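# Sort heavy parcels into desk letter tray by weight

## Task

On the cart's top tier sit three identical-looking parcels: one or two are heavy and the others much lighter (heavier loads show up as larger motor_effort readings). Every heavy parcel must end up resting in the letter tray on the desk, entirely within its walls. Every light parcel must end up on the cart's top tier, within its rim. At the end the gripper must have released everything and the robot must have moved away, so nothing relies on the robot to stay put. The robot must not tip over or be left leaning.

## Robot and tools

ROBOT. A single-arm Hello Robot Stretch 4, about 1.6 m tall. It has an omni-wheel base (rim no more than 0.23 m from the base origin), a mast carrying a lift, a telescoping arm that reaches straight forward, a three-joint wrist (yaw, pitch, roll) and a two-finger gripper.

FRAMES. Base frame: origin on the floor below the base centre, x ahead, y to the left, z upward. hand_pose is reported in this frame and marks a point between the open fingertips; with all wrist joints at zero its axes line up with the base axes. Its printed position may be somewhat off. The odometry frame is where the base frame was when the scene began. base_odometry integrates wheel rotation, so wheel slip looks like motion; heading grows to the left and runs -3.142 to 3.142.

execute_actions. Arguments: "actions", a list holding one action or nothing (empty just reports state and images), and "cameras", a list drawn from head_camera, head_left_camera, head_right_camera, wrist_camera, all. Omitted, null or ["all"] returns every camera; [] returns none; an unknown name rejects the call. An action contains "base", "joints" or both, optionally with "pace" and "contact_limits"; alternatively it contains only "end_of_arm".
- base: exactly one key, each a single number and an offset from where the base last reported itself: translate_m in metres, positive ahead, -2 to 2, no turning; strafe_m in metres, positive to the left, -2 to 2, no turning; rotate_rad in radians, positive counter-clockwise seen from above, -3.2 to 3.2, in place.
- joints: a dictionary of absolute targets, one number per joint name: lift_m 0 to 1.2 m; arm_m 0 to 0.55 m; wrist_yaw_rad -1.134 to 4.276 (0 ahead, positive to the left, 3.14 tucked back, beyond 3.4 the arm may obstruct); wrist_pitch_rad -1.117 to 4.259 (0 horizontal, 1.57 pointing at the floor); wrist_roll_rad -1.117 to 4.259 (0 keeps both fingers level, positive turns clockwise viewed from behind the gripper); gripper_m -0.038 to 0.141 m, the fingertip gap of an empty gripper (negative values press the fingers together). Done tolerances: lift and arm ±0.004, yaw and roll ±0.02, pitch ±0.05, gripper ±0.004. A joint target out of range is clipped and the result notes it; any other bad value or unknown key rejects the whole call with no motion.
- pace: "slow", "default", "fast" or "max" (default if absent). Base top speeds 0.1/0.3/0.4/0.6 m/s and 1/2/3/4 rad/s; with lift_m above 0.2 they are reduced, down to 0.3 m/s and 1 rad/s at full lift height.
- contact_limits: {"arm_m": value}, 0 (gentlest) to 0.75 (firmest), default 0.5, governing when arm extension halts on contact.
- end_of_arm: "enable_torque" re-energises any wrist or gripper motor that shut off; it then holds its current position.
All motions in an action begin together and may finish at different times. A part left out of an action may still be driving toward an earlier target without its status showing it. No action runs longer than 15 s. If a result reports a stop, any further execute_actions, wait or finished_scene calls in the same reply are skipped.

Other tools. wait: "seconds" 0 to 10; commands nothing and returns the same report as an empty action. zoom_image: "camera" plus "region" [x0, y0, x1, y1] in pixels from the top-left corner, at most 504 by 504, applied to that camera's latest full image. finished_scene: "scene" is the current scene's number; it is final and its result states success and gives the following task. A good first unfolding move is lift_m 0.4 with wrist_yaw_rad 0 in one action.

READING RESULTS. base_status and joint_status give each motion's outcome: done; off_target (stopped short, may still push); contact_stop_at_<key> (blocked by something, now holds there, lift/arm/wheels may go slack: a slack lift can sag under load, slack wheels can roll); limit_stop_at_<name>, including limit_stop_at_tilt (leaning over 6 degrees; lift, arm and wheels go slack and ignore commands until level) and limit_stop_at_own_body (about to hit itself; move away from the body instead, common with wrist_pitch_rad below -0.2 and roll below -0.4 or above 4); time_out; torque_fault (a wrist motor overloaded and went limp, e.g. gripper jammed against something or over ~2 kg held level; send enable_torque). on_its_own lists what was not commanded this call; "held at" is the held target, not the actual position. lidar_m: 12 distances in metres, 30-degree sectors starting straight ahead and going counter-clockwise (4th left, 7th behind, 10th right); "-" means nothing seen or closer than 0.25 m; it sees from about 0.15 m up, misses glass and thin legs. wrist_depth_mm: 7 by 7 grid of median depths, 100 to 2000 mm, read from the top left. turned_by_wheels vs turned_by_imu differing by over ~0.1 rad suggests a collision or slip. base_tilt in degrees, forward and right positive, with a fixed bias up to ~1.5.

WEIGHING. motor_effort gives percent of maximum, positive toward larger joint values, with the peak of the last action in brackets (noisy). Each motor has a constant bias plus noise. To tell heavy from light, lift each parcel the same way and compare lift_m effort and wrist_pitch_rad effort at rest; a load in a level gripper pushes pitch effort further from zero. Wheel motors wheel_0..2 are positive when turning the base right.

GRIPPING. Command gripper_m smaller than the parcel width; squeezing harder pulls the object toward the wrist by up to a third of the shortfall. Neither the gripper reading nor "done" confirms a grasp; at targets of 0 or more a firm grip shows as a gripper_m effort change. Fingertips pressed onto a surface can stick; raise the lift.

CAMERAS. head_camera at the mast top, looking forward and down (turn the base to aim it). head_left_camera and head_right_camera are fisheyes beside it, looking more steeply down and showing base and arm. wrist_camera looks along the fingers, tips near the bottom of its image.

CAUTIONS. Avoid driving or turning with over 1 kg held and arm_m above 0.2, especially at fast paces; steady pushes or pulls, high gripper positions and high contact limits also risk tipping. Avoid drops, slams, hard impacts and torque faults. Loose objects may occasionally get nudged. The robot keeps its last command while you think, and base offsets count from the last reported state. Release every parcel and back away before finishing.

Each tool is called after "Request:" as name(argument=value, ...) on one line, values as JSON.

## Session

Request:
execute_actions(actions=[])

Scene clock: 0.00 s.
base_odometry: x=+0.000 y=+0.000 heading=+0.000 (m, m, rad; odometry frame)
turned_by_wheels: +0.000 (rad since the last result)
turned_by_imu: +0.000 (rad since the last result)
base_tilt: forward=-0.1 right=+0.3 (deg)
lidar_m: 1.56 1.54 1.68 2.17 1.83 1.97 1.75 1.75 2.01 1.63 1.08 1.11
base_status: not commanded
joint_positions: lift_m=+0.204 arm_m=-0.002 wrist_yaw_rad=+3.093 wrist_pitch_rad=+0.008 wrist_roll_rad=-0.015 gripper_m=+0.057
joint_status: not commanded
motor_effort: lift_m=+20 arm_m=-1 wrist_yaw_rad=+0 wrist_pitch_rad=-8 wrist_roll_rad=+0 gripper_m=-2 wheel_0=+2 wheel_1=-1 wheel_2=-1 (%)
hand_pose: x=-0.1151 y=+0.1014 z=+0.3795 quat_wxyz=(+0.024, -0.004, -0.007, +1.000) (m; base frame)
wrist_depth_mm: - 140 - - - - - / - 127 197 - - - - / - 119 158 - - - - / - 138 200 - - - - / 216 - - - - - - / 1397 1618 211 1661 211 1661 1576 / 991 1008 960 564 960 1060 1078
pictures: head_camera, head_left_camera, head_right_camera, wrist_camera
Images, in order (width x height): head_camera 420x560, head_left_camera 420x672, head_right_camera 420x672, wrist_camera 616x392.

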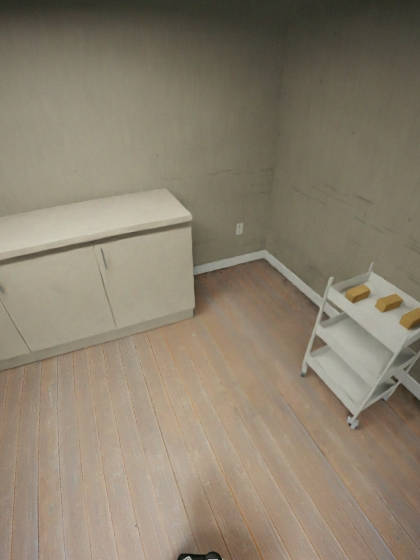

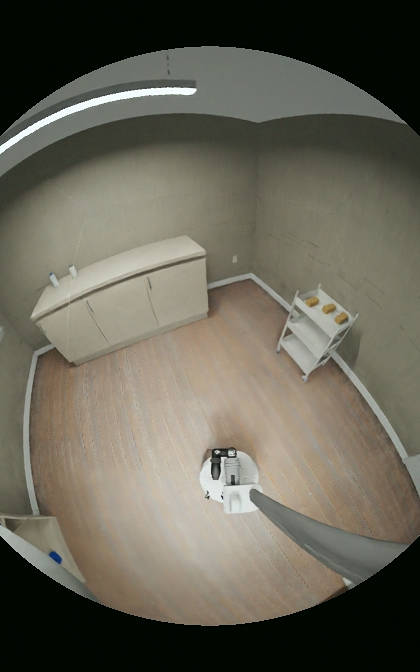

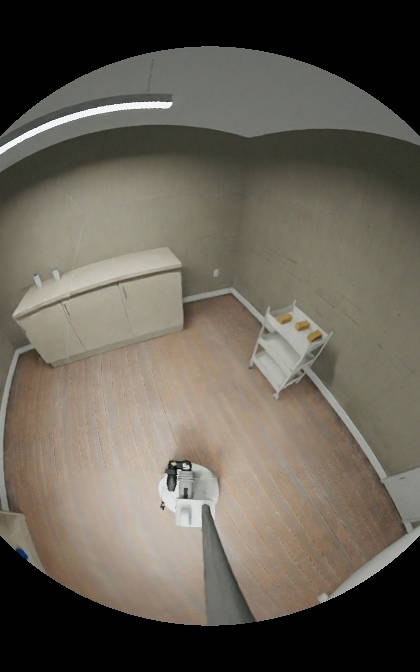

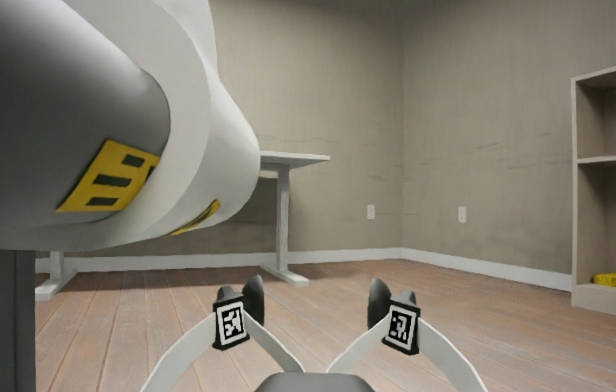

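Request:
execute_actions(actions=[{"base":{"rotate_rad":-0.6},"joints":{"lift_m":1.0,"wrist_yaw_rad":0,"gripper_m":0.12}}])

Scene clock: 7.07 s.
base_odometry: x=+0.000 y=+0.000 heading=-0.599 (m, m, rad; odometry frame)
turned_by_wheels: -0.599 (rad since the last result)
turned_by_imu: -0.588 (rad since the last result)
base_tilt: forward=-0.2 right=+0.2 (deg)
lidar_m: 1.11 1.60 1.53 1.62 2.22 1.82 1.92 1.81 1.73 2.18 1.63 1.43
base_status: done
joint_positions: lift_m=+1.000 arm_m=-0.002 wrist_yaw_rad=+0.000 wrist_pitch_rad=+0.008 wrist_roll_rad=-0.015 gripper_m=+0.120
joint_status: all done
motor_effort: lift_m=+22(22) arm_m=-1(1) wrist_yaw_rad=-2(5) wrist_pitch_rad=-7(8) wrist_roll_rad=+0(0) gripper_m=+3(0) wheel_0=+5(10) wheel_1=+4(7) wheel_2=+4(8) (%)
hand_pose: x=+0.4573 y=-0.0873 z=+1.1758 quat_wxyz=(+1.000, -0.007, +0.004, +0.000) (m; base frame)
wrist_depth_mm: 1921 - - 1708 1499 1281 1118 / 1983 - 1983 1808 1464 1281 1138 / 1921 - - 1661 1464 1255 1098 / 1921 - - 1661 1464 1255 1138 / 1921 - 1983 1708 1430 1281 1118 / 1921 - 224 1618 1430 1182 1138 / 1983 - 1983 155 1229 1205 1098
pictures: head_camera, head_left_camera, head_right_camera, wrist_camera
Images, in order (width x height): head_camera 420x560, head_left_camera 420x672, head_right_camera 420x672, wrist_camera 616x392.

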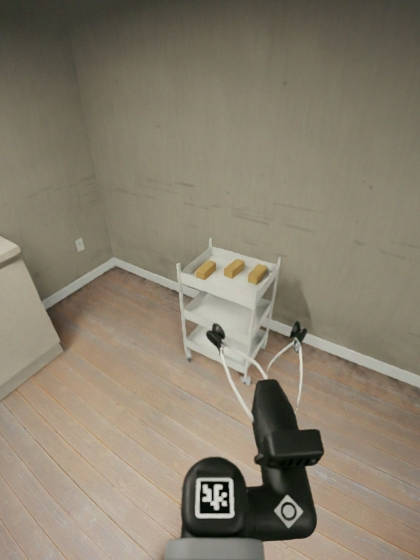

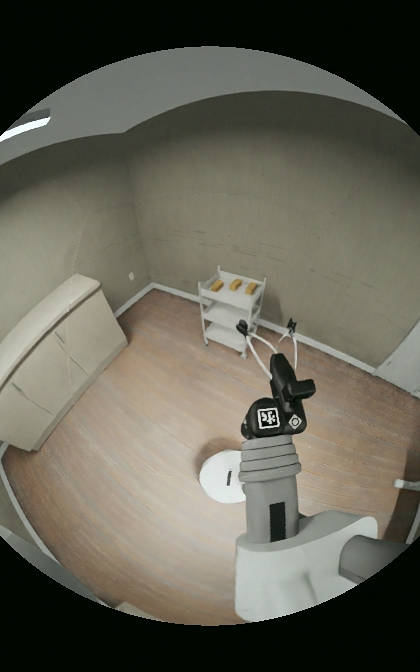

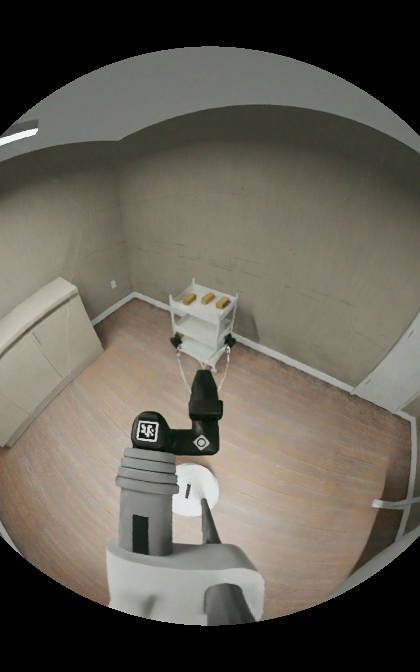

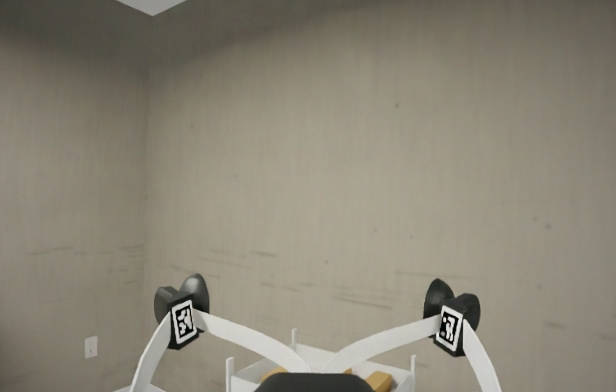

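Request:
execute_actions(actions=[{"base":{"rotate_rad":-0.5},"joints":{"wrist_pitch_rad":0.7}}], cameras=[])

Request:
execute_actions(actions=[{"base":{"strafe_m":0.65}}], cameras=[])

Request:
execute_actions(actions=[{"base":{"translate_m":0.4}}], cameras=["head_camera","wrist_camera"])

Scene clock: 12.03 s.
base_odometry: x=+0.000 y=+0.000 heading=-1.098 (m, m, rad; odometry frame)
turned_by_wheels: -0.499 (rad since the last result)
turned_by_imu: -0.490 (rad since the last result)
base_tilt: forward=-0.1 right=+0.2 (deg)
lidar_m: 1.30 1.06 1.59 1.54 1.66 2.20 1.84 2.00 1.79 1.73 2.13 1.63
base_status: done
joint_positions: lift_m=+1.000 arm_m=-0.002 wrist_yaw_rad=+0.000 wrist_pitch_rad=+0.701 wrist_roll_rad=-0.015 gripper_m=+0.120
joint_status: all done
motor_effort: lift_m=+21(22) arm_m=-1(1) wrist_yaw_rad=+1(1) wrist_pitch_rad=-5(3) wrist_roll_rad=+1(0) gripper_m=+2(0) wheel_0=+5(9) wheel_1=+3(10) wheel_2=+3(10) (%)
hand_pose: x=+0.3892 y=-0.0874 z=+0.9919 quat_wxyz=(+0.939, -0.007, +0.344, +0.002) (m; base frame)
wrist_depth_mm: 1366 1336 1308 1281 1255 1229 1182 / 1430 1182 1397 1430 1336 1336 1308 / 1025 1078 1618 1576 1499 1499 1464 / 1281 1308 1756 1756 1708 1708 1661 / 1576 1430 1576 1618 1618 1576 1576 / 1397 1366 224 1397 1397 1366 1430 / 1255 1229 1255 155 1205 1160 1205
pictures: none
No camera images: the call's "cameras" was empty. Leave "cameras" out to get every camera's image.

Scene clock: 15.53 s.
base_odometry: x=+0.579 y=+0.296 heading=-1.098 (m, m, rad; odometry frame)
turned_by_wheels: +0.000 (rad since the last result)
turned_by_imu: +0.002 (rad since the last result)
base_tilt: forward=-0.1 right=+0.4 (deg)
lidar_m: 1.02 1.71 0.91 0.89 0.96 1.39 2.09 1.96 2.46 2.37 2.17 1.07
base_status: done
joint_positions: lift_m=+1.000 arm_m=-0.002 wrist_yaw_rad=+0.000 wrist_pitch_rad=+0.701 wrist_roll_rad=-0.015 gripper_m=+0.120
joint_status: not commanded
motor_effort: lift_m=+21(21) arm_m=-1(1) wrist_yaw_rad=+0(1) wrist_pitch_rad=-6(7) wrist_roll_rad=+0(1) gripper_m=+2(1) wheel_0=-3(12) wheel_1=+2(11) wheel_2=+0(1) (%)
hand_pose: x=+0.3892 y=-0.0874 z=+0.9919 quat_wxyz=(+0.939, -0.007, +0.344, +0.002) (m; base frame)
wrist_depth_mm: 1397 1430 1397 1336 1255 1281 1255 / 1537 1537 1537 1205 1397 1366 1336 / 1756 1661 1661 1025 1138 1499 1464 / 1921 1921 1756 1255 1397 1661 1618 / 1576 1618 1618 1397 1499 1618 1618 / 1397 1336 224 1336 1397 1336 1430 / 1229 1182 1255 156 1182 1182 1205
pictures: none
No camera images: the call's "cameras" was empty. Leave "cameras" out to get every camera's image.

Scene clock: 18.37 s.
base_odometry: x=+0.761 y=-0.060 heading=-1.098 (m, m, rad; odometry frame)
turned_by_wheels: +0.000 (rad since the last result)
turned_by_imu: -0.001 (rad since the last result)
base_tilt: forward=-0.1 right=+0.2 (deg)
lidar_m: 0.64 1.26 0.91 0.85 0.93 1.36 2.39 2.35 2.49 2.42 1.68 0.66
base_status: done
joint_positions: lift_m=+1.000 arm_m=-0.002 wrist_yaw_rad=+0.000 wrist_pitch_rad=+0.701 wrist_roll_rad=-0.015 gripper_m=+0.120
joint_status: not commanded
motor_effort: lift_m=+21(21) arm_m=-1(1) wrist_yaw_rad=+2(1) wrist_pitch_rad=-6(6) wrist_roll_rad=+0(0) gripper_m=+2(0) wheel_0=+4(9) wheel_1=+5(8) wheel_2=-4(14) (%)
hand_pose: x=+0.3892 y=-0.0874 z=+0.9919 quat_wxyz=(+0.939, -0.007, +0.344, +0.002) (m; base frame)
wrist_depth_mm: 1025 991 976 931 931 904 891 / 1118 1060 1078 1008 991 976 960 / 1229 1205 1160 1078 1098 1078 1060 / 1430 1397 866 809 809 1205 1160 / 1618 1499 647 707 699 1366 1336 / 1397 1366 224 917 904 1366 1366 / 1205 1229 1060 155 778 1182 1229
pictures: head_camera, wrist_camera
Images, in order (width x height): head_camera 420x560, wrist_camera 616x392.

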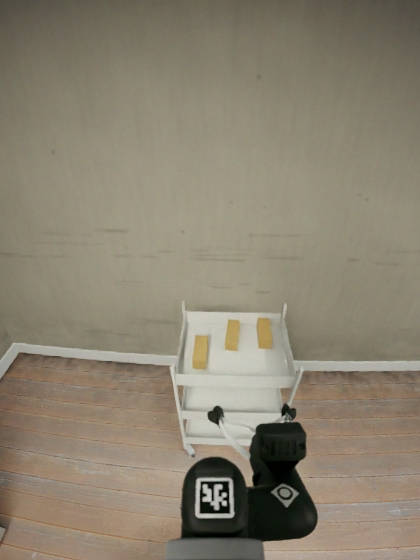

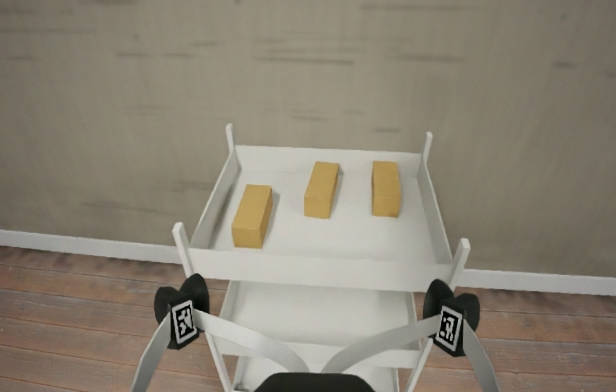

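Request:
execute_actions(actions=[{"base":{"translate_m":0.2},"joints":{"wrist_pitch_rad":1.45,"arm_m":0.45,"gripper_m":0.09}}], cameras=["head_camera","wrist_camera"])

Scene clock: 24.30 s.
base_odometry: x=+0.852 y=-0.238 heading=-1.097 (m, m, rad; odometry frame)
turned_by_wheels: +0.000 (rad since the last result)
turned_by_imu: +0.001 (rad since the last result)
base_tilt: forward=+0.0 right=+0.2 (deg)
lidar_m: 0.45 0.47 1.55 0.87 0.94 1.33 2.63 2.54 2.50 2.44 1.37 0.45
base_status: done
joint_positions: lift_m=+1.000 arm_m=+0.449 wrist_yaw_rad=+0.000 wrist_pitch_rad=+1.450 wrist_roll_rad=-0.015 gripper_m=+0.090
joint_status: all done
motor_effort: lift_m=+21(21) arm_m=+5(7) wrist_yaw_rad=+0(0) wrist_pitch_rad=-3(7) wrist_roll_rad=+0(1) gripper_m=+1(1) wheel_0=+5(8) wheel_1=+3(8) wheel_2=-3(11) (%)
hand_pose: x=+0.6547 y=-0.0874 z=+0.8917 quat_wxyz=(+0.748, -0.006, +0.663, +0.005) (m; base frame)
wrist_depth_mm: 683 668 634 609 591 564 549 / 917 904 842 809 768 732 683 / 1182 1098 1138 1025 1025 960 904 / 1182 469 462 462 462 427 1138 / 1118 459 455 407 452 413 1098 / 1098 445 214 439 436 430 1078 / 1078 407 430 293 427 389 1060
pictures: head_camera, wrist_camera
Images, in order (width x height): head_camera 420x560, wrist_camera 616x392.

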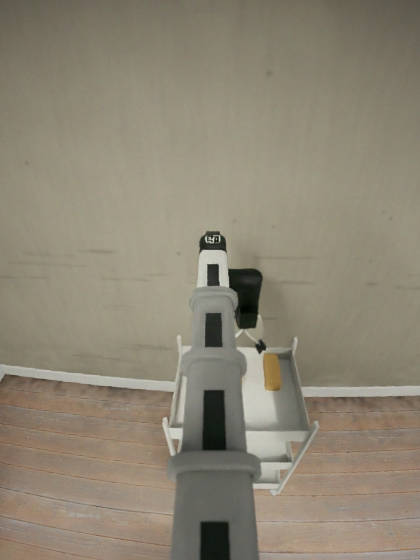

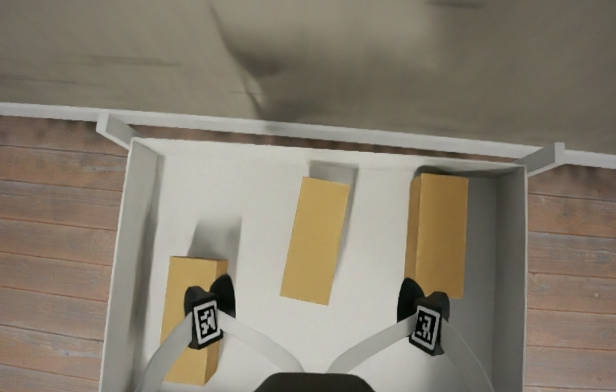

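Request:
execute_actions(actions=[{"joints":{"arm_m":0.475,"lift_m":0.82}}], cameras=["wrist_camera"])

Scene clock: 31.47 s.
base_odometry: x=+0.852 y=-0.238 heading=-1.097 (m, m, rad; odometry frame)
turned_by_wheels: +0.000 (rad since the last result)
turned_by_imu: +0.001 (rad since the last result)
base_tilt: forward=+0.0 right=+0.3 (deg)
lidar_m: 0.44 0.48 1.55 0.87 0.92 1.35 2.60 2.58 2.51 2.44 1.39 0.46
base_status: not commanded
joint_positions: lift_m=+0.820 arm_m=+0.474 wrist_yaw_rad=+0.000 wrist_pitch_rad=+1.450 wrist_roll_rad=-0.015 gripper_m=+0.090
joint_status: all done
motor_effort: lift_m=+17(19) arm_m=+5(7) wrist_yaw_rad=-1(1) wrist_pitch_rad=-3(4) wrist_roll_rad=+0(0) gripper_m=+0(3) wheel_0=+5(5) wheel_1=+3(3) wheel_2=-3(3) (%)
hand_pose: x=+0.6797 y=-0.0874 z=+0.7120 quat_wxyz=(+0.748, -0.005, +0.663, +0.005) (m; base frame)
wrist_depth_mm: 640 615 591 564 544 530 508 / 750 768 741 723 715 676 647 / 271 286 285 274 263 251 244 / 278 283 282 228 276 247 224 / 276 277 276 223 272 238 220 / 266 251 214 217 265 217 214 / 217 216 263 182 260 211 210
pictures: wrist_camera
Images, in order (width x height): wrist_camera 616x392.

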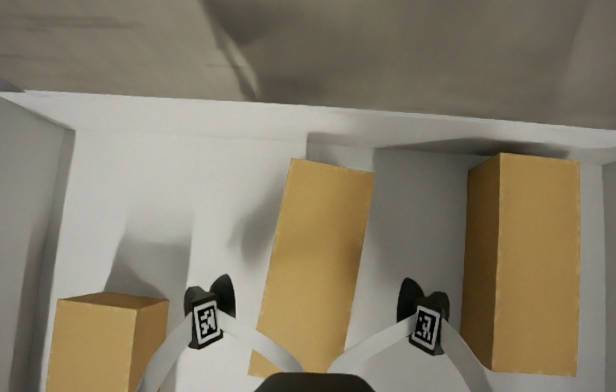

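Good. Down a bit, grip, lift.

Request:
execute_actions(actions=[{"joints":{"lift_m":0.795}}], cameras=[])

Request:
execute_actions(actions=[{"joints":{"gripper_m":0.0}}], cameras=[])

Request:
execute_actions(actions=[{"joints":{"lift_m":0.83}}], cameras=["wrist_camera"])

Scene clock: 34.97 s.
base_odometry: x=+0.852 y=-0.238 heading=-1.097 (m, m, rad; odometry frame)
turned_by_wheels: +0.000 (rad since the last result)
turned_by_imu: +0.001 (rad since the last result)
base_tilt: forward=-0.2 right=+0.3 (deg)
lidar_m: 0.44 0.46 1.55 0.88 0.92 1.37 2.60 2.55 2.49 2.43 1.37 0.48
base_status: not commanded
joint_positions: lift_m=+0.795 arm_m=+0.474 wrist_yaw_rad=+0.000 wrist_pitch_rad=+1.450 wrist_roll_rad=-0.015 gripper_m=+0.090
joint_status: all done
motor_effort: lift_m=+17(15) arm_m=+5(5) wrist_yaw_rad=+2(1) wrist_pitch_rad=-4(1) wrist_roll_rad=+0(0) gripper_m=-1(2) wheel_0=+5(5) wheel_1=+3(3) wheel_2=-3(3) (%)
hand_pose: x=+0.6797 y=-0.0874 z=+0.6870 quat_wxyz=(+0.748, -0.005, +0.663, +0.005) (m; base frame)
wrist_depth_mm: 634 621 591 559 539 530 508 / 241 231 225 676 647 640 640 / 263 262 260 254 256 231 204 / 259 258 256 203 253 248 198 / 253 252 250 197 246 239 194 / 200 244 199 193 241 215 190 / 192 193 239 172 236 190 187
pictures: none
No camera images: the call's "cameras" was empty. Leave "cameras" out to get every camera's image.

Scene clock: 36.67 s.
base_odometry: x=+0.852 y=-0.238 heading=-1.097 (m, m, rad; odometry frame)
turned_by_wheels: +0.000 (rad since the last result)
turned_by_imu: +0.000 (rad since the last result)
base_tilt: forward=-0.2 right=+0.3 (deg)
lidar_m: 0.45 0.46 1.57 0.87 0.89 1.31 2.59 2.57 2.48 2.44 1.41 0.49
base_status: not commanded
joint_positions: lift_m=+0.795 arm_m=+0.474 wrist_yaw_rad=+0.000 wrist_pitch_rad=+1.451 wrist_roll_rad=-0.015 gripper_m=+0.001
joint_status: all done
motor_effort: lift_m=+18(18) arm_m=+5(5) wrist_yaw_rad=+1(1) wrist_pitch_rad=-5(4) wrist_roll_rad=+0(0) gripper_m=-19(21) wheel_0=+5(5) wheel_1=+3(3) wheel_2=-3(3) (%)
hand_pose: x=+0.6795 y=-0.0874 z=+0.6869 quat_wxyz=(+0.748, -0.005, +0.663, +0.005) (m; base frame)
wrist_depth_mm: 627 621 591 569 549 530 508 / 243 235 226 661 640 634 621 / 260 260 259 237 250 232 202 / 256 256 255 190 251 249 198 / 250 251 250 185 245 240 193 / 196 243 204 180 183 228 189 / 191 173 236 174 178 164 186
pictures: none
No camera images: the call's "cameras" was empty. Leave "cameras" out to get every camera's image.

Scene clock: 37.63 s.
base_odometry: x=+0.852 y=-0.238 heading=-1.097 (m, m, rad; odometry frame)
turned_by_wheels: +0.000 (rad since the last result)
turned_by_imu: +0.000 (rad since the last result)
base_tilt: forward=-0.2 right=+0.4 (deg)
lidar_m: 0.43 0.46 1.56 0.86 0.94 1.37 2.60 2.59 2.50 2.44 1.38 0.47
base_status: not commanded
joint_positions: lift_m=+0.830 arm_m=+0.474 wrist_yaw_rad=+0.000 wrist_pitch_rad=+1.451 wrist_roll_rad=-0.015 gripper_m=+0.001
joint_status: all done
motor_effort: lift_m=+23(24) arm_m=+5(5) wrist_yaw_rad=+0(1) wrist_pitch_rad=-3(5) wrist_roll_rad=+0(0) gripper_m=-21(23) wheel_0=+5(5) wheel_1=+3(3) wheel_2=-3(3) (%)
hand_pose: x=+0.6794 y=-0.0874 z=+0.7215 quat_wxyz=(+0.748, -0.005, +0.664, +0.005) (m; base frame)
wrist_depth_mm: 640 627 597 559 559 530 508 / 798 788 768 768 732 683 647 / 270 296 294 236 260 254 259 / 281 291 290 190 286 248 232 / 281 286 285 185 278 240 229 / 268 247 202 178 183 229 224 / 267 189 270 174 178 163 219
pictures: wrist_camera
Images, in order (width x height): wrist_camera 616x392.

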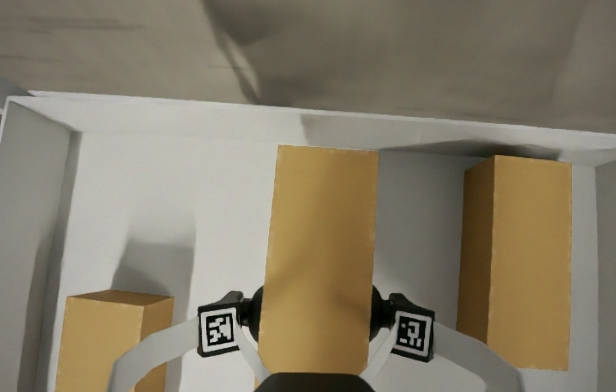

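Request:
execute_actions(actions=[{"joints":{"lift_m":0.797}}], cameras=[])

Request:
execute_actions(actions=[{"joints":{"gripper_m":0.09}}], cameras=[])

Request:
execute_actions(actions=[{"joints":{"lift_m":0.88}}], cameras=[])

Request:
execute_actions(actions=[{"base":{"strafe_m":-0.125},"joints":{"gripper_m":0.08}}], cameras=["wrist_camera"])

Scene clock: 41.87 s.
base_odometry: x=+0.852 y=-0.238 heading=-1.097 (m, m, rad; odometry frame)
turned_by_wheels: +0.000 (rad since the last result)
turned_by_imu: +0.001 (rad since the last result)
base_tilt: forward=-0.1 right=+0.2 (deg)
lidar_m: 0.43 0.48 1.56 0.85 0.91 1.34 2.62 2.61 2.51 2.42 1.40 0.46
base_status: not commanded
joint_positions: lift_m=+0.797 arm_m=+0.474 wrist_yaw_rad=+0.000 wrist_pitch_rad=+1.451 wrist_roll_rad=-0.015 gripper_m=+0.001
joint_status: all done
motor_effort: lift_m=+19(21) arm_m=+5(5) wrist_yaw_rad=+1(0) wrist_pitch_rad=-4(5) wrist_roll_rad=+1(0) gripper_m=-23(22) wheel_0=+5(5) wheel_1=+3(3) wheel_2=-3(3) (%)
hand_pose: x=+0.6794 y=-0.0874 z=+0.6888 quat_wxyz=(+0.748, -0.005, +0.664, +0.005) (m; base frame)
wrist_depth_mm: 634 621 597 564 554 530 508 / 244 234 226 676 634 640 634 / 264 263 260 236 248 232 203 / 259 259 256 191 253 249 199 / 253 252 251 185 248 240 196 / 197 244 202 179 183 229 190 / 192 174 237 175 178 163 187
pictures: none
No camera images: the call's "cameras" was empty. Leave "cameras" out to get every camera's image.

Scene clock: 43.57 s.
base_odometry: x=+0.852 y=-0.238 heading=-1.097 (m, m, rad; odometry frame)
turned_by_wheels: +0.000 (rad since the last result)
turned_by_imu: +0.000 (rad since the last result)
base_tilt: forward=-0.1 right=+0.4 (deg)
lidar_m: 0.45 0.48 1.51 0.84 0.95 1.37 2.61 2.58 2.50 2.43 1.36 0.46
base_status: not commanded
joint_positions: lift_m=+0.797 arm_m=+0.474 wrist_yaw_rad=+0.000 wrist_pitch_rad=+1.451 wrist_roll_rad=-0.015 gripper_m=+0.090
joint_status: all done
motor_effort: lift_m=+19(19) arm_m=+5(5) wrist_yaw_rad=+0(1) wrist_pitch_rad=-4(5) wrist_roll_rad=+0(0) gripper_m=+0(18) wheel_0=+5(5) wheel_1=+3(3) wheel_2=-3(3) (%)
hand_pose: x=+0.6795 y=-0.0874 z=+0.6888 quat_wxyz=(+0.748, -0.005, +0.663, +0.005) (m; base frame)
wrist_depth_mm: 634 621 597 569 549 530 508 / 240 233 229 676 647 634 640 / 264 264 263 255 258 232 204 / 259 259 258 204 254 247 201 / 254 253 253 199 248 238 196 / 198 246 214 195 211 214 192 / 194 194 241 172 237 190 188
pictures: none
No camera images: the call's "cameras" was empty. Leave "cameras" out to get every camera's image.

Scene clock: 44.90 s.
base_odometry: x=+0.852 y=-0.238 heading=-1.097 (m, m, rad; odometry frame)
turned_by_wheels: +0.000 (rad since the last result)
turned_by_imu: +0.000 (rad since the last result)
base_tilt: forward=-0.1 right=+0.2 (deg)
lidar_m: 0.45 0.48 1.56 0.87 0.92 1.35 2.55 2.58 2.48 2.45 1.40 0.47
base_status: not commanded
joint_positions: lift_m=+0.880 arm_m=+0.474 wrist_yaw_rad=+0.000 wrist_pitch_rad=+1.451 wrist_roll_rad=-0.015 gripper_m=+0.090
joint_status: all done
motor_effort: lift_m=+22(21) arm_m=+5(5) wrist_yaw_rad=+0(1) wrist_pitch_rad=-4(4) wrist_roll_rad=+0(0) gripper_m=+0(3) wheel_0=+5(5) wheel_1=+3(3) wheel_2=-3(3) (%)
hand_pose: x=+0.6796 y=-0.0874 z=+0.7716 quat_wxyz=(+0.748, -0.005, +0.663, +0.005) (m; base frame)
wrist_depth_mm: 640 627 591 564 549 530 504 / 809 854 809 759 723 676 647 / 301 345 347 347 866 842 854 / 324 343 343 290 340 286 330 / 312 336 336 285 332 279 327 / 297 279 215 276 324 271 319 / 297 273 319 213 315 291 314
pictures: none
No camera images: the call's "cameras" was empty. Leave "cameras" out to get every camera's image.

Scene clock: 46.50 s.
base_odometry: x=+0.741 y=-0.295 heading=-1.097 (m, m, rad; odometry frame)
turned_by_wheels: +0.000 (rad since the last result)
turned_by_imu: +0.000 (rad since the last result)
base_tilt: forward=-0.1 right=+0.3 (deg)
lidar_m: 0.43 0.46 1.55 0.98 1.04 1.50 2.52 2.57 2.34 2.33 1.38 0.47
base_status: done
joint_positions: lift_m=+0.880 arm_m=+0.474 wrist_yaw_rad=+0.000 wrist_pitch_rad=+1.451 wrist_roll_rad=-0.015 gripper_m=+0.080
joint_status: all done
motor_effort: lift_m=+22(22) arm_m=+5(5) wrist_yaw_rad=+0(0) wrist_pitch_rad=-4(5) wrist_roll_rad=+0(0) gripper_m=-4(2) wheel_0=+2(9) wheel_1=-3(10) wheel_2=+0(0) (%)
hand_pose: x=+0.6796 y=-0.0874 z=+0.7716 quat_wxyz=(+0.748, -0.005, +0.663, +0.005) (m; base frame)
wrist_depth_mm: 621 609 574 549 535 517 492 / 854 809 798 741 707 668 621 / 349 351 347 946 878 798 891 / 345 343 342 290 338 1008 991 / 340 287 334 283 329 991 991 / 324 278 217 276 216 960 960 / 320 322 322 213 309 946 946
pictures: wrist_camera
Images, in order (width x height): wrist_camera 616x392.

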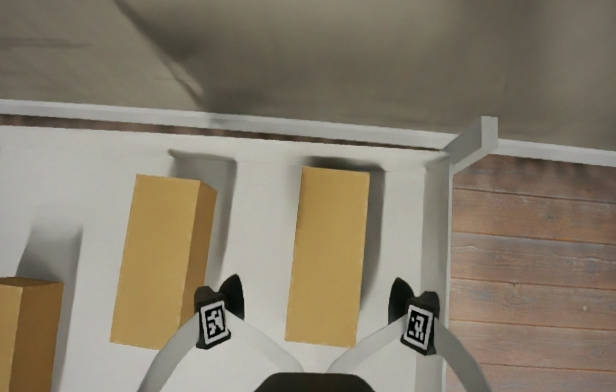

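Request:
execute_actions(actions=[{"joints":{"lift_m":0.797,"gripper_m":0.07},"base":{"strafe_m":-0.008}}], cameras=["wrist_camera"])

Request:
execute_actions(actions=[{"joints":{"gripper_m":0.0}}], cameras=[])

Request:
execute_actions(actions=[{"joints":{"lift_m":0.83}}], cameras=["wrist_camera"])

Scene clock: 50.17 s.
base_odometry: x=+0.734 y=-0.298 heading=-1.097 (m, m, rad; odometry frame)
turned_by_wheels: +0.000 (rad since the last result)
turned_by_imu: +0.001 (rad since the last result)
base_tilt: forward=-0.2 right=+0.4 (deg)
lidar_m: 0.42 0.47 1.54 0.97 1.09 1.50 2.53 2.60 2.37 2.32 1.37 0.48
base_status: done
joint_positions: lift_m=+0.797 arm_m=+0.474 wrist_yaw_rad=+0.000 wrist_pitch_rad=+1.451 wrist_roll_rad=-0.015 gripper_m=+0.070
joint_status: all done
motor_effort: lift_m=+17(19) arm_m=+5(5) wrist_yaw_rad=+2(1) wrist_pitch_rad=-4(3) wrist_roll_rad=+0(0) gripper_m=-1(1) wheel_0=+4(9) wheel_1=-4(11) wheel_2=+0(1) (%)
hand_pose: x=+0.6796 y=-0.0874 z=+0.6890 quat_wxyz=(+0.748, -0.005, +0.663, +0.005) (m; base frame)
wrist_depth_mm: 621 609 580 549 535 517 484 / 723 699 676 699 661 609 157 / 266 260 262 209 228 214 866 / 233 208 256 204 255 253 917 / 203 209 252 200 250 244 904 / 198 216 212 196 209 234 878 / 193 204 240 173 238 201 866
pictures: wrist_camera
Images, in order (width x height): wrist_camera 616x392.

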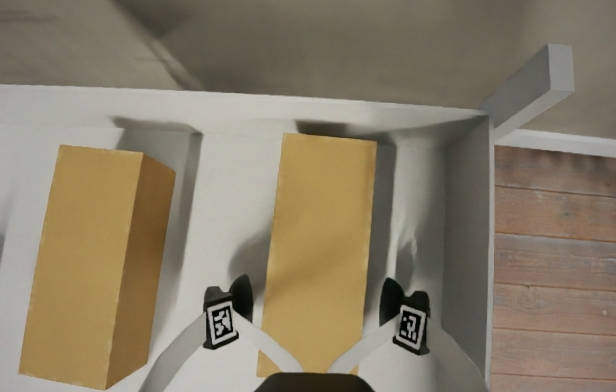

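Scene clock: 51.67 s.
base_odometry: x=+0.734 y=-0.298 heading=-1.097 (m, m, rad; odometry frame)
turned_by_wheels: +0.000 (rad since the last result)
turned_by_imu: +0.000 (rad since the last result)
base_tilt: forward=-0.1 right=+0.4 (deg)
lidar_m: 0.43 0.45 1.52 0.98 1.07 1.52 2.52 2.59 2.35 2.32 1.37 0.46
base_status: not commanded
joint_positions: lift_m=+0.797 arm_m=+0.474 wrist_yaw_rad=+0.000 wrist_pitch_rad=+1.451 wrist_roll_rad=-0.015 gripper_m=+0.000
joint_status: all done
motor_effort: lift_m=+17(17) arm_m=+5(5) wrist_yaw_rad=+1(2) wrist_pitch_rad=-3(4) wrist_roll_rad=+0(0) gripper_m=-21(19) wheel_0=+4(5) wheel_1=-4(4) wheel_2=+0(0) (%)
hand_pose: x=+0.6796 y=-0.0874 z=+0.6890 quat_wxyz=(+0.748, -0.005, +0.663, +0.005) (m; base frame)
wrist_depth_mm: 627 603 574 549 535 517 480 / 732 715 691 691 661 615 157 / 265 259 260 196 229 213 854 / 234 208 258 189 254 254 917 / 202 209 252 184 247 243 917 / 198 213 204 181 185 236 878 / 193 174 239 176 178 163 866
pictures: none
No camera images: the call's "cameras" was empty. Leave "cameras" out to get every camera's image.

Scene clock: 52.60 s.
base_odometry: x=+0.734 y=-0.298 heading=-1.097 (m, m, rad; odometry frame)
turned_by_wheels: +0.000 (rad since the last result)
turned_by_imu: +0.000 (rad since the last result)
base_tilt: forward=-0.1 right=+0.3 (deg)
lidar_m: 0.42 0.47 1.59 0.99 1.04 1.55 2.57 2.56 2.33 2.32 1.38 0.48
base_status: not commanded
joint_positions: lift_m=+0.830 arm_m=+0.474 wrist_yaw_rad=+0.000 wrist_pitch_rad=+1.451 wrist_roll_rad=-0.015 gripper_m=+0.001
joint_status: all done
motor_effort: lift_m=+22(22) arm_m=+5(5) wrist_yaw_rad=+1(1) wrist_pitch_rad=-4(3) wrist_roll_rad=+0(0) gripper_m=-20(22) wheel_0=+4(4) wheel_1=-4(4) wheel_2=+0(0) (%)
hand_pose: x=+0.6796 y=-0.0874 z=+0.7216 quat_wxyz=(+0.748, -0.005, +0.663, +0.005) (m; base frame)
wrist_depth_mm: 615 603 580 559 530 512 496 / 788 809 798 732 707 615 634 / 300 272 279 196 249 240 878 / 294 240 293 190 286 960 946 / 287 236 283 185 279 931 931 / 279 230 203 180 185 917 917 / 276 191 270 176 179 164 891
pictures: wrist_camera
Images, in order (width x height): wrist_camera 616x392.

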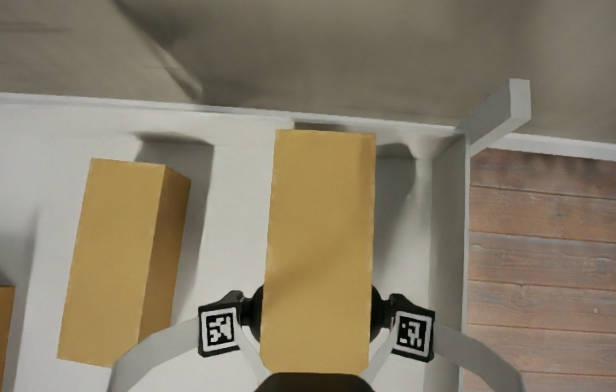

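Request:
execute_actions(actions=[{"joints":{"lift_m":0.797}}], cameras=[])

Request:
execute_actions(actions=[{"joints":{"gripper_m":0.075}}], cameras=[])

Request:
execute_actions(actions=[{"joints":{"lift_m":0.88}}], cameras=[])

Request:
execute_actions(actions=[{"base":{"strafe_m":0.253},"joints":{"arm_m":0.385}}], cameras=["wrist_camera"])

Scene clock: 57.50 s.
base_odometry: x=+0.734 y=-0.298 heading=-1.097 (m, m, rad; odometry frame)
turned_by_wheels: +0.000 (rad since the last result)
turned_by_imu: +0.001 (rad since the last result)
base_tilt: forward=-0.1 right=+0.3 (deg)
lidar_m: 0.43 0.46 1.54 1.00 1.08 1.54 2.53 2.55 2.38 2.30 1.40 0.45
base_status: not commanded
joint_positions: lift_m=+0.797 arm_m=+0.474 wrist_yaw_rad=+0.000 wrist_pitch_rad=+1.451 wrist_roll_rad=-0.015 gripper_m=+0.001
joint_status: all done
motor_effort: lift_m=+18(21) arm_m=+5(5) wrist_yaw_rad=+0(1) wrist_pitch_rad=-4(5) wrist_roll_rad=+0(0) gripper_m=-20(24) wheel_0=+4(4) wheel_1=-4(4) wheel_2=+0(0) (%)
hand_pose: x=+0.6796 y=-0.0874 z=+0.6889 quat_wxyz=(+0.748, -0.005, +0.663, +0.005) (m; base frame)
wrist_depth_mm: 621 603 585 549 535 512 473 / 732 715 683 683 661 615 158 / 264 259 263 195 228 214 854 / 209 208 257 190 252 252 931 / 203 208 252 185 248 245 891 / 197 213 204 180 185 236 866 / 193 174 238 176 178 163 854
pictures: none
No camera images: the call's "cameras" was empty. Leave "cameras" out to get every camera's image.

Scene clock: 59.03 s.
base_odometry: x=+0.734 y=-0.298 heading=-1.097 (m, m, rad; odometry frame)
turned_by_wheels: +0.000 (rad since the last result)
turned_by_imu: +0.000 (rad since the last result)
base_tilt: forward=-0.1 right=+0.3 (deg)
lidar_m: 0.43 0.47 1.55 1.01 1.04 1.56 2.51 2.58 2.34 2.32 1.39 0.47
base_status: not commanded
joint_positions: lift_m=+0.797 arm_m=+0.474 wrist_yaw_rad=+0.000 wrist_pitch_rad=+1.451 wrist_roll_rad=-0.015 gripper_m=+0.075
joint_status: all done
motor_effort: lift_m=+18(18) arm_m=+5(5) wrist_yaw_rad=+1(0) wrist_pitch_rad=-4(2) wrist_roll_rad=+0(0) gripper_m=-1(24) wheel_0=+4(4) wheel_1=-4(4) wheel_2=+0(0) (%)
hand_pose: x=+0.6796 y=-0.0874 z=+0.6889 quat_wxyz=(+0.748, -0.005, +0.663, +0.005) (m; base frame)
wrist_depth_mm: 627 609 574 554 535 512 484 / 732 707 683 691 654 609 158 / 266 260 260 209 226 214 854 / 233 208 258 204 254 253 931 / 204 209 253 200 249 244 891 / 198 214 212 195 204 236 878 / 195 203 241 173 237 201 866
pictures: none
No camera images: the call's "cameras" was empty. Leave "cameras" out to get every camera's image.

Scene clock: 60.37 s.
base_odometry: x=+0.734 y=-0.298 heading=-1.097 (m, m, rad; odometry frame)
turned_by_wheels: +0.000 (rad since the last result)
turned_by_imu: +0.000 (rad since the last result)
base_tilt: forward=-0.1 right=+0.3 (deg)
lidar_m: 0.44 0.44 1.56 1.00 1.05 1.51 2.52 2.55 2.36 2.26 1.41 0.45
base_status: not commanded
joint_positions: lift_m=+0.880 arm_m=+0.474 wrist_yaw_rad=+0.000 wrist_pitch_rad=+1.451 wrist_roll_rad=-0.015 gripper_m=+0.075
joint_status: all done
motor_effort: lift_m=+22(22) arm_m=+5(5) wrist_yaw_rad=+0(1) wrist_pitch_rad=-2(3) wrist_roll_rad=+0(0) gripper_m=+1(3) wheel_0=+4(4) wheel_1=-4(4) wheel_2=+0(0) (%)
hand_pose: x=+0.6796 y=-0.0874 z=+0.7716 quat_wxyz=(+0.748, -0.005, +0.663, +0.005) (m; base frame)
wrist_depth_mm: 627 609 569 554 535 512 496 / 854 820 788 723 707 654 634 / 351 349 347 946 891 831 904 / 347 342 342 290 336 1025 1008 / 338 286 336 283 330 1025 976 / 327 279 212 278 220 976 946 / 319 324 320 213 294 946 931
pictures: none
No camera images: the call's "cameras" was empty. Leave "cameras" out to get every camera's image.

Scene clock: 62.53 s.
base_odometry: x=+0.959 y=-0.183 heading=-1.097 (m, m, rad; odometry frame)
turned_by_wheels: +0.000 (rad since the last result)
turned_by_imu: +0.001 (rad since the last result)
base_tilt: forward=+0.0 right=+0.3 (deg)
lidar_m: 0.46 1.09 1.45 0.74 0.79 1.18 2.69 2.57 2.63 2.58 1.41 0.47
base_status: done
joint_positions: lift_m=+0.880 arm_m=+0.386 wrist_yaw_rad=+0.000 wrist_pitch_rad=+1.450 wrist_roll_rad=-0.015 gripper_m=+0.075
joint_status: all done
motor_effort: lift_m=+21(22) arm_m=-5(6) wrist_yaw_rad=+1(1) wrist_pitch_rad=-3(4) wrist_roll_rad=+0(0) gripper_m=+1(1) wheel_0=-3(12) wheel_1=+2(13) wheel_2=+0(3) (%)
hand_pose: x=+0.5915 y=-0.0874 z=+0.7717 quat_wxyz=(+0.748, -0.005, +0.663, +0.005) (m; base frame)
wrist_depth_mm: 820 809 336 329 322 615 621 / 1098 1060 355 353 351 315 336 / 1060 1060 349 347 345 291 343 / 1025 1042 342 289 338 287 334 / 1008 1025 334 283 332 329 327 / 991 976 212 277 220 324 319 / 991 976 319 213 315 314 315
pictures: wrist_camera
Images, in order (width x height): wrist_camera 616x392.

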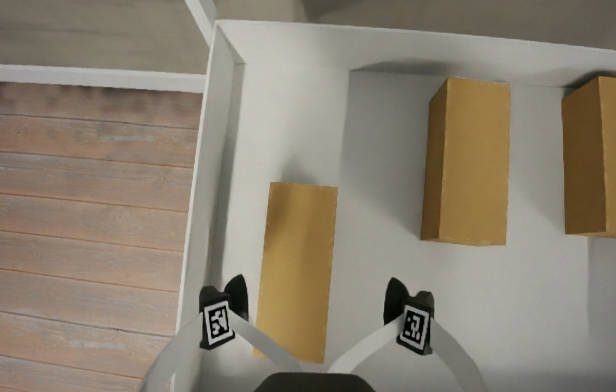

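Request:
execute_actions(actions=[{"base":{"strafe_m":0.016},"joints":{"gripper_m":0.06,"lift_m":0.84}}], cameras=["wrist_camera"])

Scene clock: 65.97 s.
base_odometry: x=+0.973 y=-0.176 heading=-1.097 (m, m, rad; odometry frame)
turned_by_wheels: +0.000 (rad since the last result)
turned_by_imu: +0.000 (rad since the last result)
base_tilt: forward=+0.0 right=+0.2 (deg)
lidar_m: 0.43 1.08 1.39 0.72 0.77 1.18 2.67 2.62 2.64 2.58 1.38 0.48
base_status: done
joint_positions: lift_m=+0.840 arm_m=+0.386 wrist_yaw_rad=+0.000 wrist_pitch_rad=+1.450 wrist_roll_rad=-0.015 gripper_m=+0.060
joint_status: all done
motor_effort: lift_m=+17(19) arm_m=-6(5) wrist_yaw_rad=+1(2) wrist_pitch_rad=-4(4) wrist_roll_rad=+0(0) gripper_m=-2(5) wheel_0=-4(12) wheel_1=+3(11) wheel_2=+0(1) (%)
hand_pose: x=+0.5915 y=-0.0874 z=+0.7320 quat_wxyz=(+0.748, -0.005, +0.663, +0.005) (m; base frame)
wrist_depth_mm: 831 798 317 294 289 281 276 / 1042 1008 317 315 312 260 282 / 1025 1025 309 307 307 253 276 / 991 1008 300 249 300 247 270 / 960 976 293 243 293 290 287 / 931 976 212 237 212 286 282 / 931 931 281 195 278 278 279
pictures: wrist_camera
Images, in order (width x height): wrist_camera 616x392.

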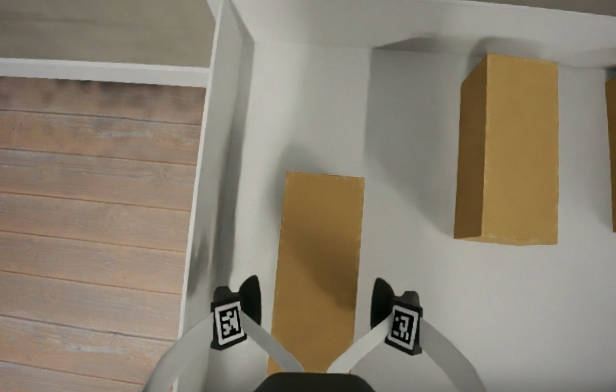

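Request:
execute_actions(actions=[{"joints":{"lift_m":0.797}}], cameras=["wrist_camera"])

Request:
execute_actions(actions=[{"joints":{"gripper_m":0.0}}], cameras=[])

Request:
execute_actions(actions=[{"joints":{"lift_m":0.83}}], cameras=["wrist_camera"])

Scene clock: 70.07 s.
base_odometry: x=+0.973 y=-0.176 heading=-1.097 (m, m, rad; odometry frame)
turned_by_wheels: +0.000 (rad since the last result)
turned_by_imu: +0.001 (rad since the last result)
base_tilt: forward=+0.0 right=+0.3 (deg)
lidar_m: 0.46 1.09 1.42 0.72 0.78 1.14 2.69 2.61 2.64 2.59 1.43 0.48
base_status: not commanded
joint_positions: lift_m=+0.797 arm_m=+0.386 wrist_yaw_rad=+0.000 wrist_pitch_rad=+1.450 wrist_roll_rad=-0.015 gripper_m=+0.060
joint_status: all done
motor_effort: lift_m=+17(17) arm_m=-5(5) wrist_yaw_rad=+0(1) wrist_pitch_rad=-3(2) wrist_roll_rad=+1(0) gripper_m=-2(3) wheel_0=-4(4) wheel_1=+3(3) wheel_2=+0(0) (%)
hand_pose: x=+0.5915 y=-0.0874 z=+0.6890 quat_wxyz=(+0.748, -0.005, +0.663, +0.005) (m; base frame)
wrist_depth_mm: 831 809 274 274 272 268 216 / 991 991 267 268 268 262 211 / 976 960 263 262 263 254 206 / 946 946 256 204 254 245 202 / 917 917 251 199 249 249 247 / 904 904 212 195 203 244 242 / 878 878 240 175 237 238 236
pictures: wrist_camera
Images, in order (width x height): wrist_camera 616x392.

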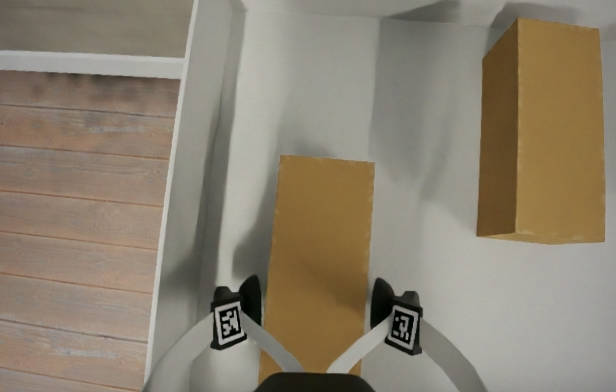

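Scene clock: 71.47 s.
base_odometry: x=+0.973 y=-0.176 heading=-1.097 (m, m, rad; odometry frame)
turned_by_wheels: +0.000 (rad since the last result)
turned_by_imu: +0.000 (rad since the last result)
base_tilt: forward=-0.1 right=+0.4 (deg)
lidar_m: 0.44 1.09 1.41 0.72 0.79 1.17 2.67 2.59 2.62 2.59 1.43 0.48
base_status: not commanded
joint_positions: lift_m=+0.797 arm_m=+0.386 wrist_yaw_rad=+0.000 wrist_pitch_rad=+1.450 wrist_roll_rad=-0.015 gripper_m=+0.000
joint_status: all done
motor_effort: lift_m=+17(17) arm_m=-5(5) wrist_yaw_rad=+0(1) wrist_pitch_rad=-4(2) wrist_roll_rad=+0(1) gripper_m=-20(20) wheel_0=-4(4) wheel_1=+3(3) wheel_2=+0(0) (%)
hand_pose: x=+0.5915 y=-0.0874 z=+0.6890 quat_wxyz=(+0.748, -0.005, +0.663, +0.005) (m; base frame)
wrist_depth_mm: 809 820 273 276 271 268 215 / 976 1008 265 267 265 263 211 / 960 976 260 263 262 254 206 / 960 931 256 189 254 244 200 / 931 904 251 185 248 247 245 / 917 904 202 181 184 242 242 / 891 171 224 177 178 163 236
pictures: none
No camera images: the call's "cameras" was empty. Leave "cameras" out to get every camera's image.

Scene clock: 72.40 s.
base_odometry: x=+0.973 y=-0.176 heading=-1.097 (m, m, rad; odometry frame)
turned_by_wheels: +0.000 (rad since the last result)
turned_by_imu: +0.000 (rad since the last result)
base_tilt: forward=-0.1 right=+0.3 (deg)
lidar_m: 0.45 1.10 1.42 0.73 0.77 1.18 2.68 2.61 2.63 2.59 1.42 0.50
base_status: not commanded
joint_positions: lift_m=+0.830 arm_m=+0.386 wrist_yaw_rad=+0.000 wrist_pitch_rad=+1.451 wrist_roll_rad=-0.015 gripper_m=+0.001
joint_status: all done
motor_effort: lift_m=+22(24) arm_m=-5(5) wrist_yaw_rad=+0(1) wrist_pitch_rad=-3(5) wrist_roll_rad=+0(0) gripper_m=-22(18) wheel_0=-4(4) wheel_1=+3(3) wheel_2=+0(0) (%)
hand_pose: x=+0.5914 y=-0.0874 z=+0.7216 quat_wxyz=(+0.748, -0.005, +0.663, +0.005) (m; base frame)
wrist_depth_mm: 831 798 303 297 290 277 267 / 1025 1008 301 304 301 263 246 / 1008 991 296 297 294 254 238 / 991 976 289 190 286 246 235 / 976 960 283 185 281 278 277 / 931 931 204 181 184 273 273 / 931 182 224 177 179 163 268
pictures: wrist_camera
Images, in order (width x height): wrist_camera 616x392.

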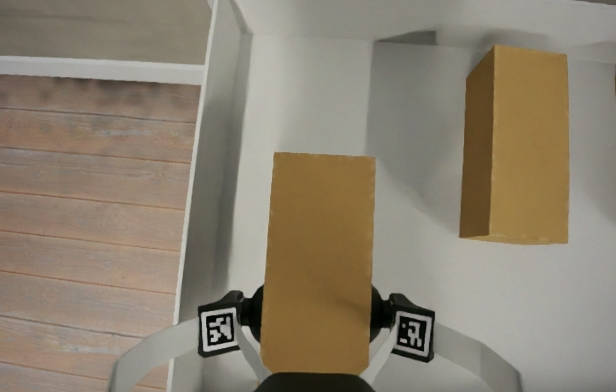

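Request:
execute_actions(actions=[{"joints":{"lift_m":0.9,"wrist_pitch_rad":0.0,"arm_m":0.3}}], cameras=[])

Scene clock: 75.57 s.
base_odometry: x=+0.973 y=-0.176 heading=-1.097 (m, m, rad; odometry frame)
turned_by_wheels: +0.000 (rad since the last result)
turned_by_imu: +0.001 (rad since the last result)
base_tilt: forward=-0.2 right=+0.3 (deg)
lidar_m: 0.45 1.11 1.41 0.73 0.79 1.15 2.68 2.60 2.66 2.57 1.40 0.45
base_status: not commanded
joint_positions: lift_m=+0.900 arm_m=+0.301 wrist_yaw_rad=+0.000 wrist_pitch_rad=+0.004 wrist_roll_rad=-0.015 gripper_m=+0.000
joint_status: all done
motor_effort: lift_m=+22(22) arm_m=-5(6) wrist_yaw_rad=-1(0) wrist_pitch_rad=-14(16) wrist_roll_rad=+0(0) gripper_m=-19(21) wheel_0=-4(4) wheel_1=+3(3) wheel_2=+0(0) (%)
hand_pose: x=+0.7603 y=-0.0874 z=+1.0768 quat_wxyz=(+1.000, -0.007, +0.002, +0.000) (m; base frame)
wrist_depth_mm: 564 554 535 530 517 500 496 / 564 549 544 525 508 496 496 / 564 549 539 521 512 496 488 / 559 549 539 190 504 500 492 / 554 544 530 185 504 496 484 / 554 544 204 181 183 492 488 / 559 343 530 177 179 164 477
pictures: none
No camera images: the call's "cameras" was empty. Leave "cameras" out to get every camera's image.


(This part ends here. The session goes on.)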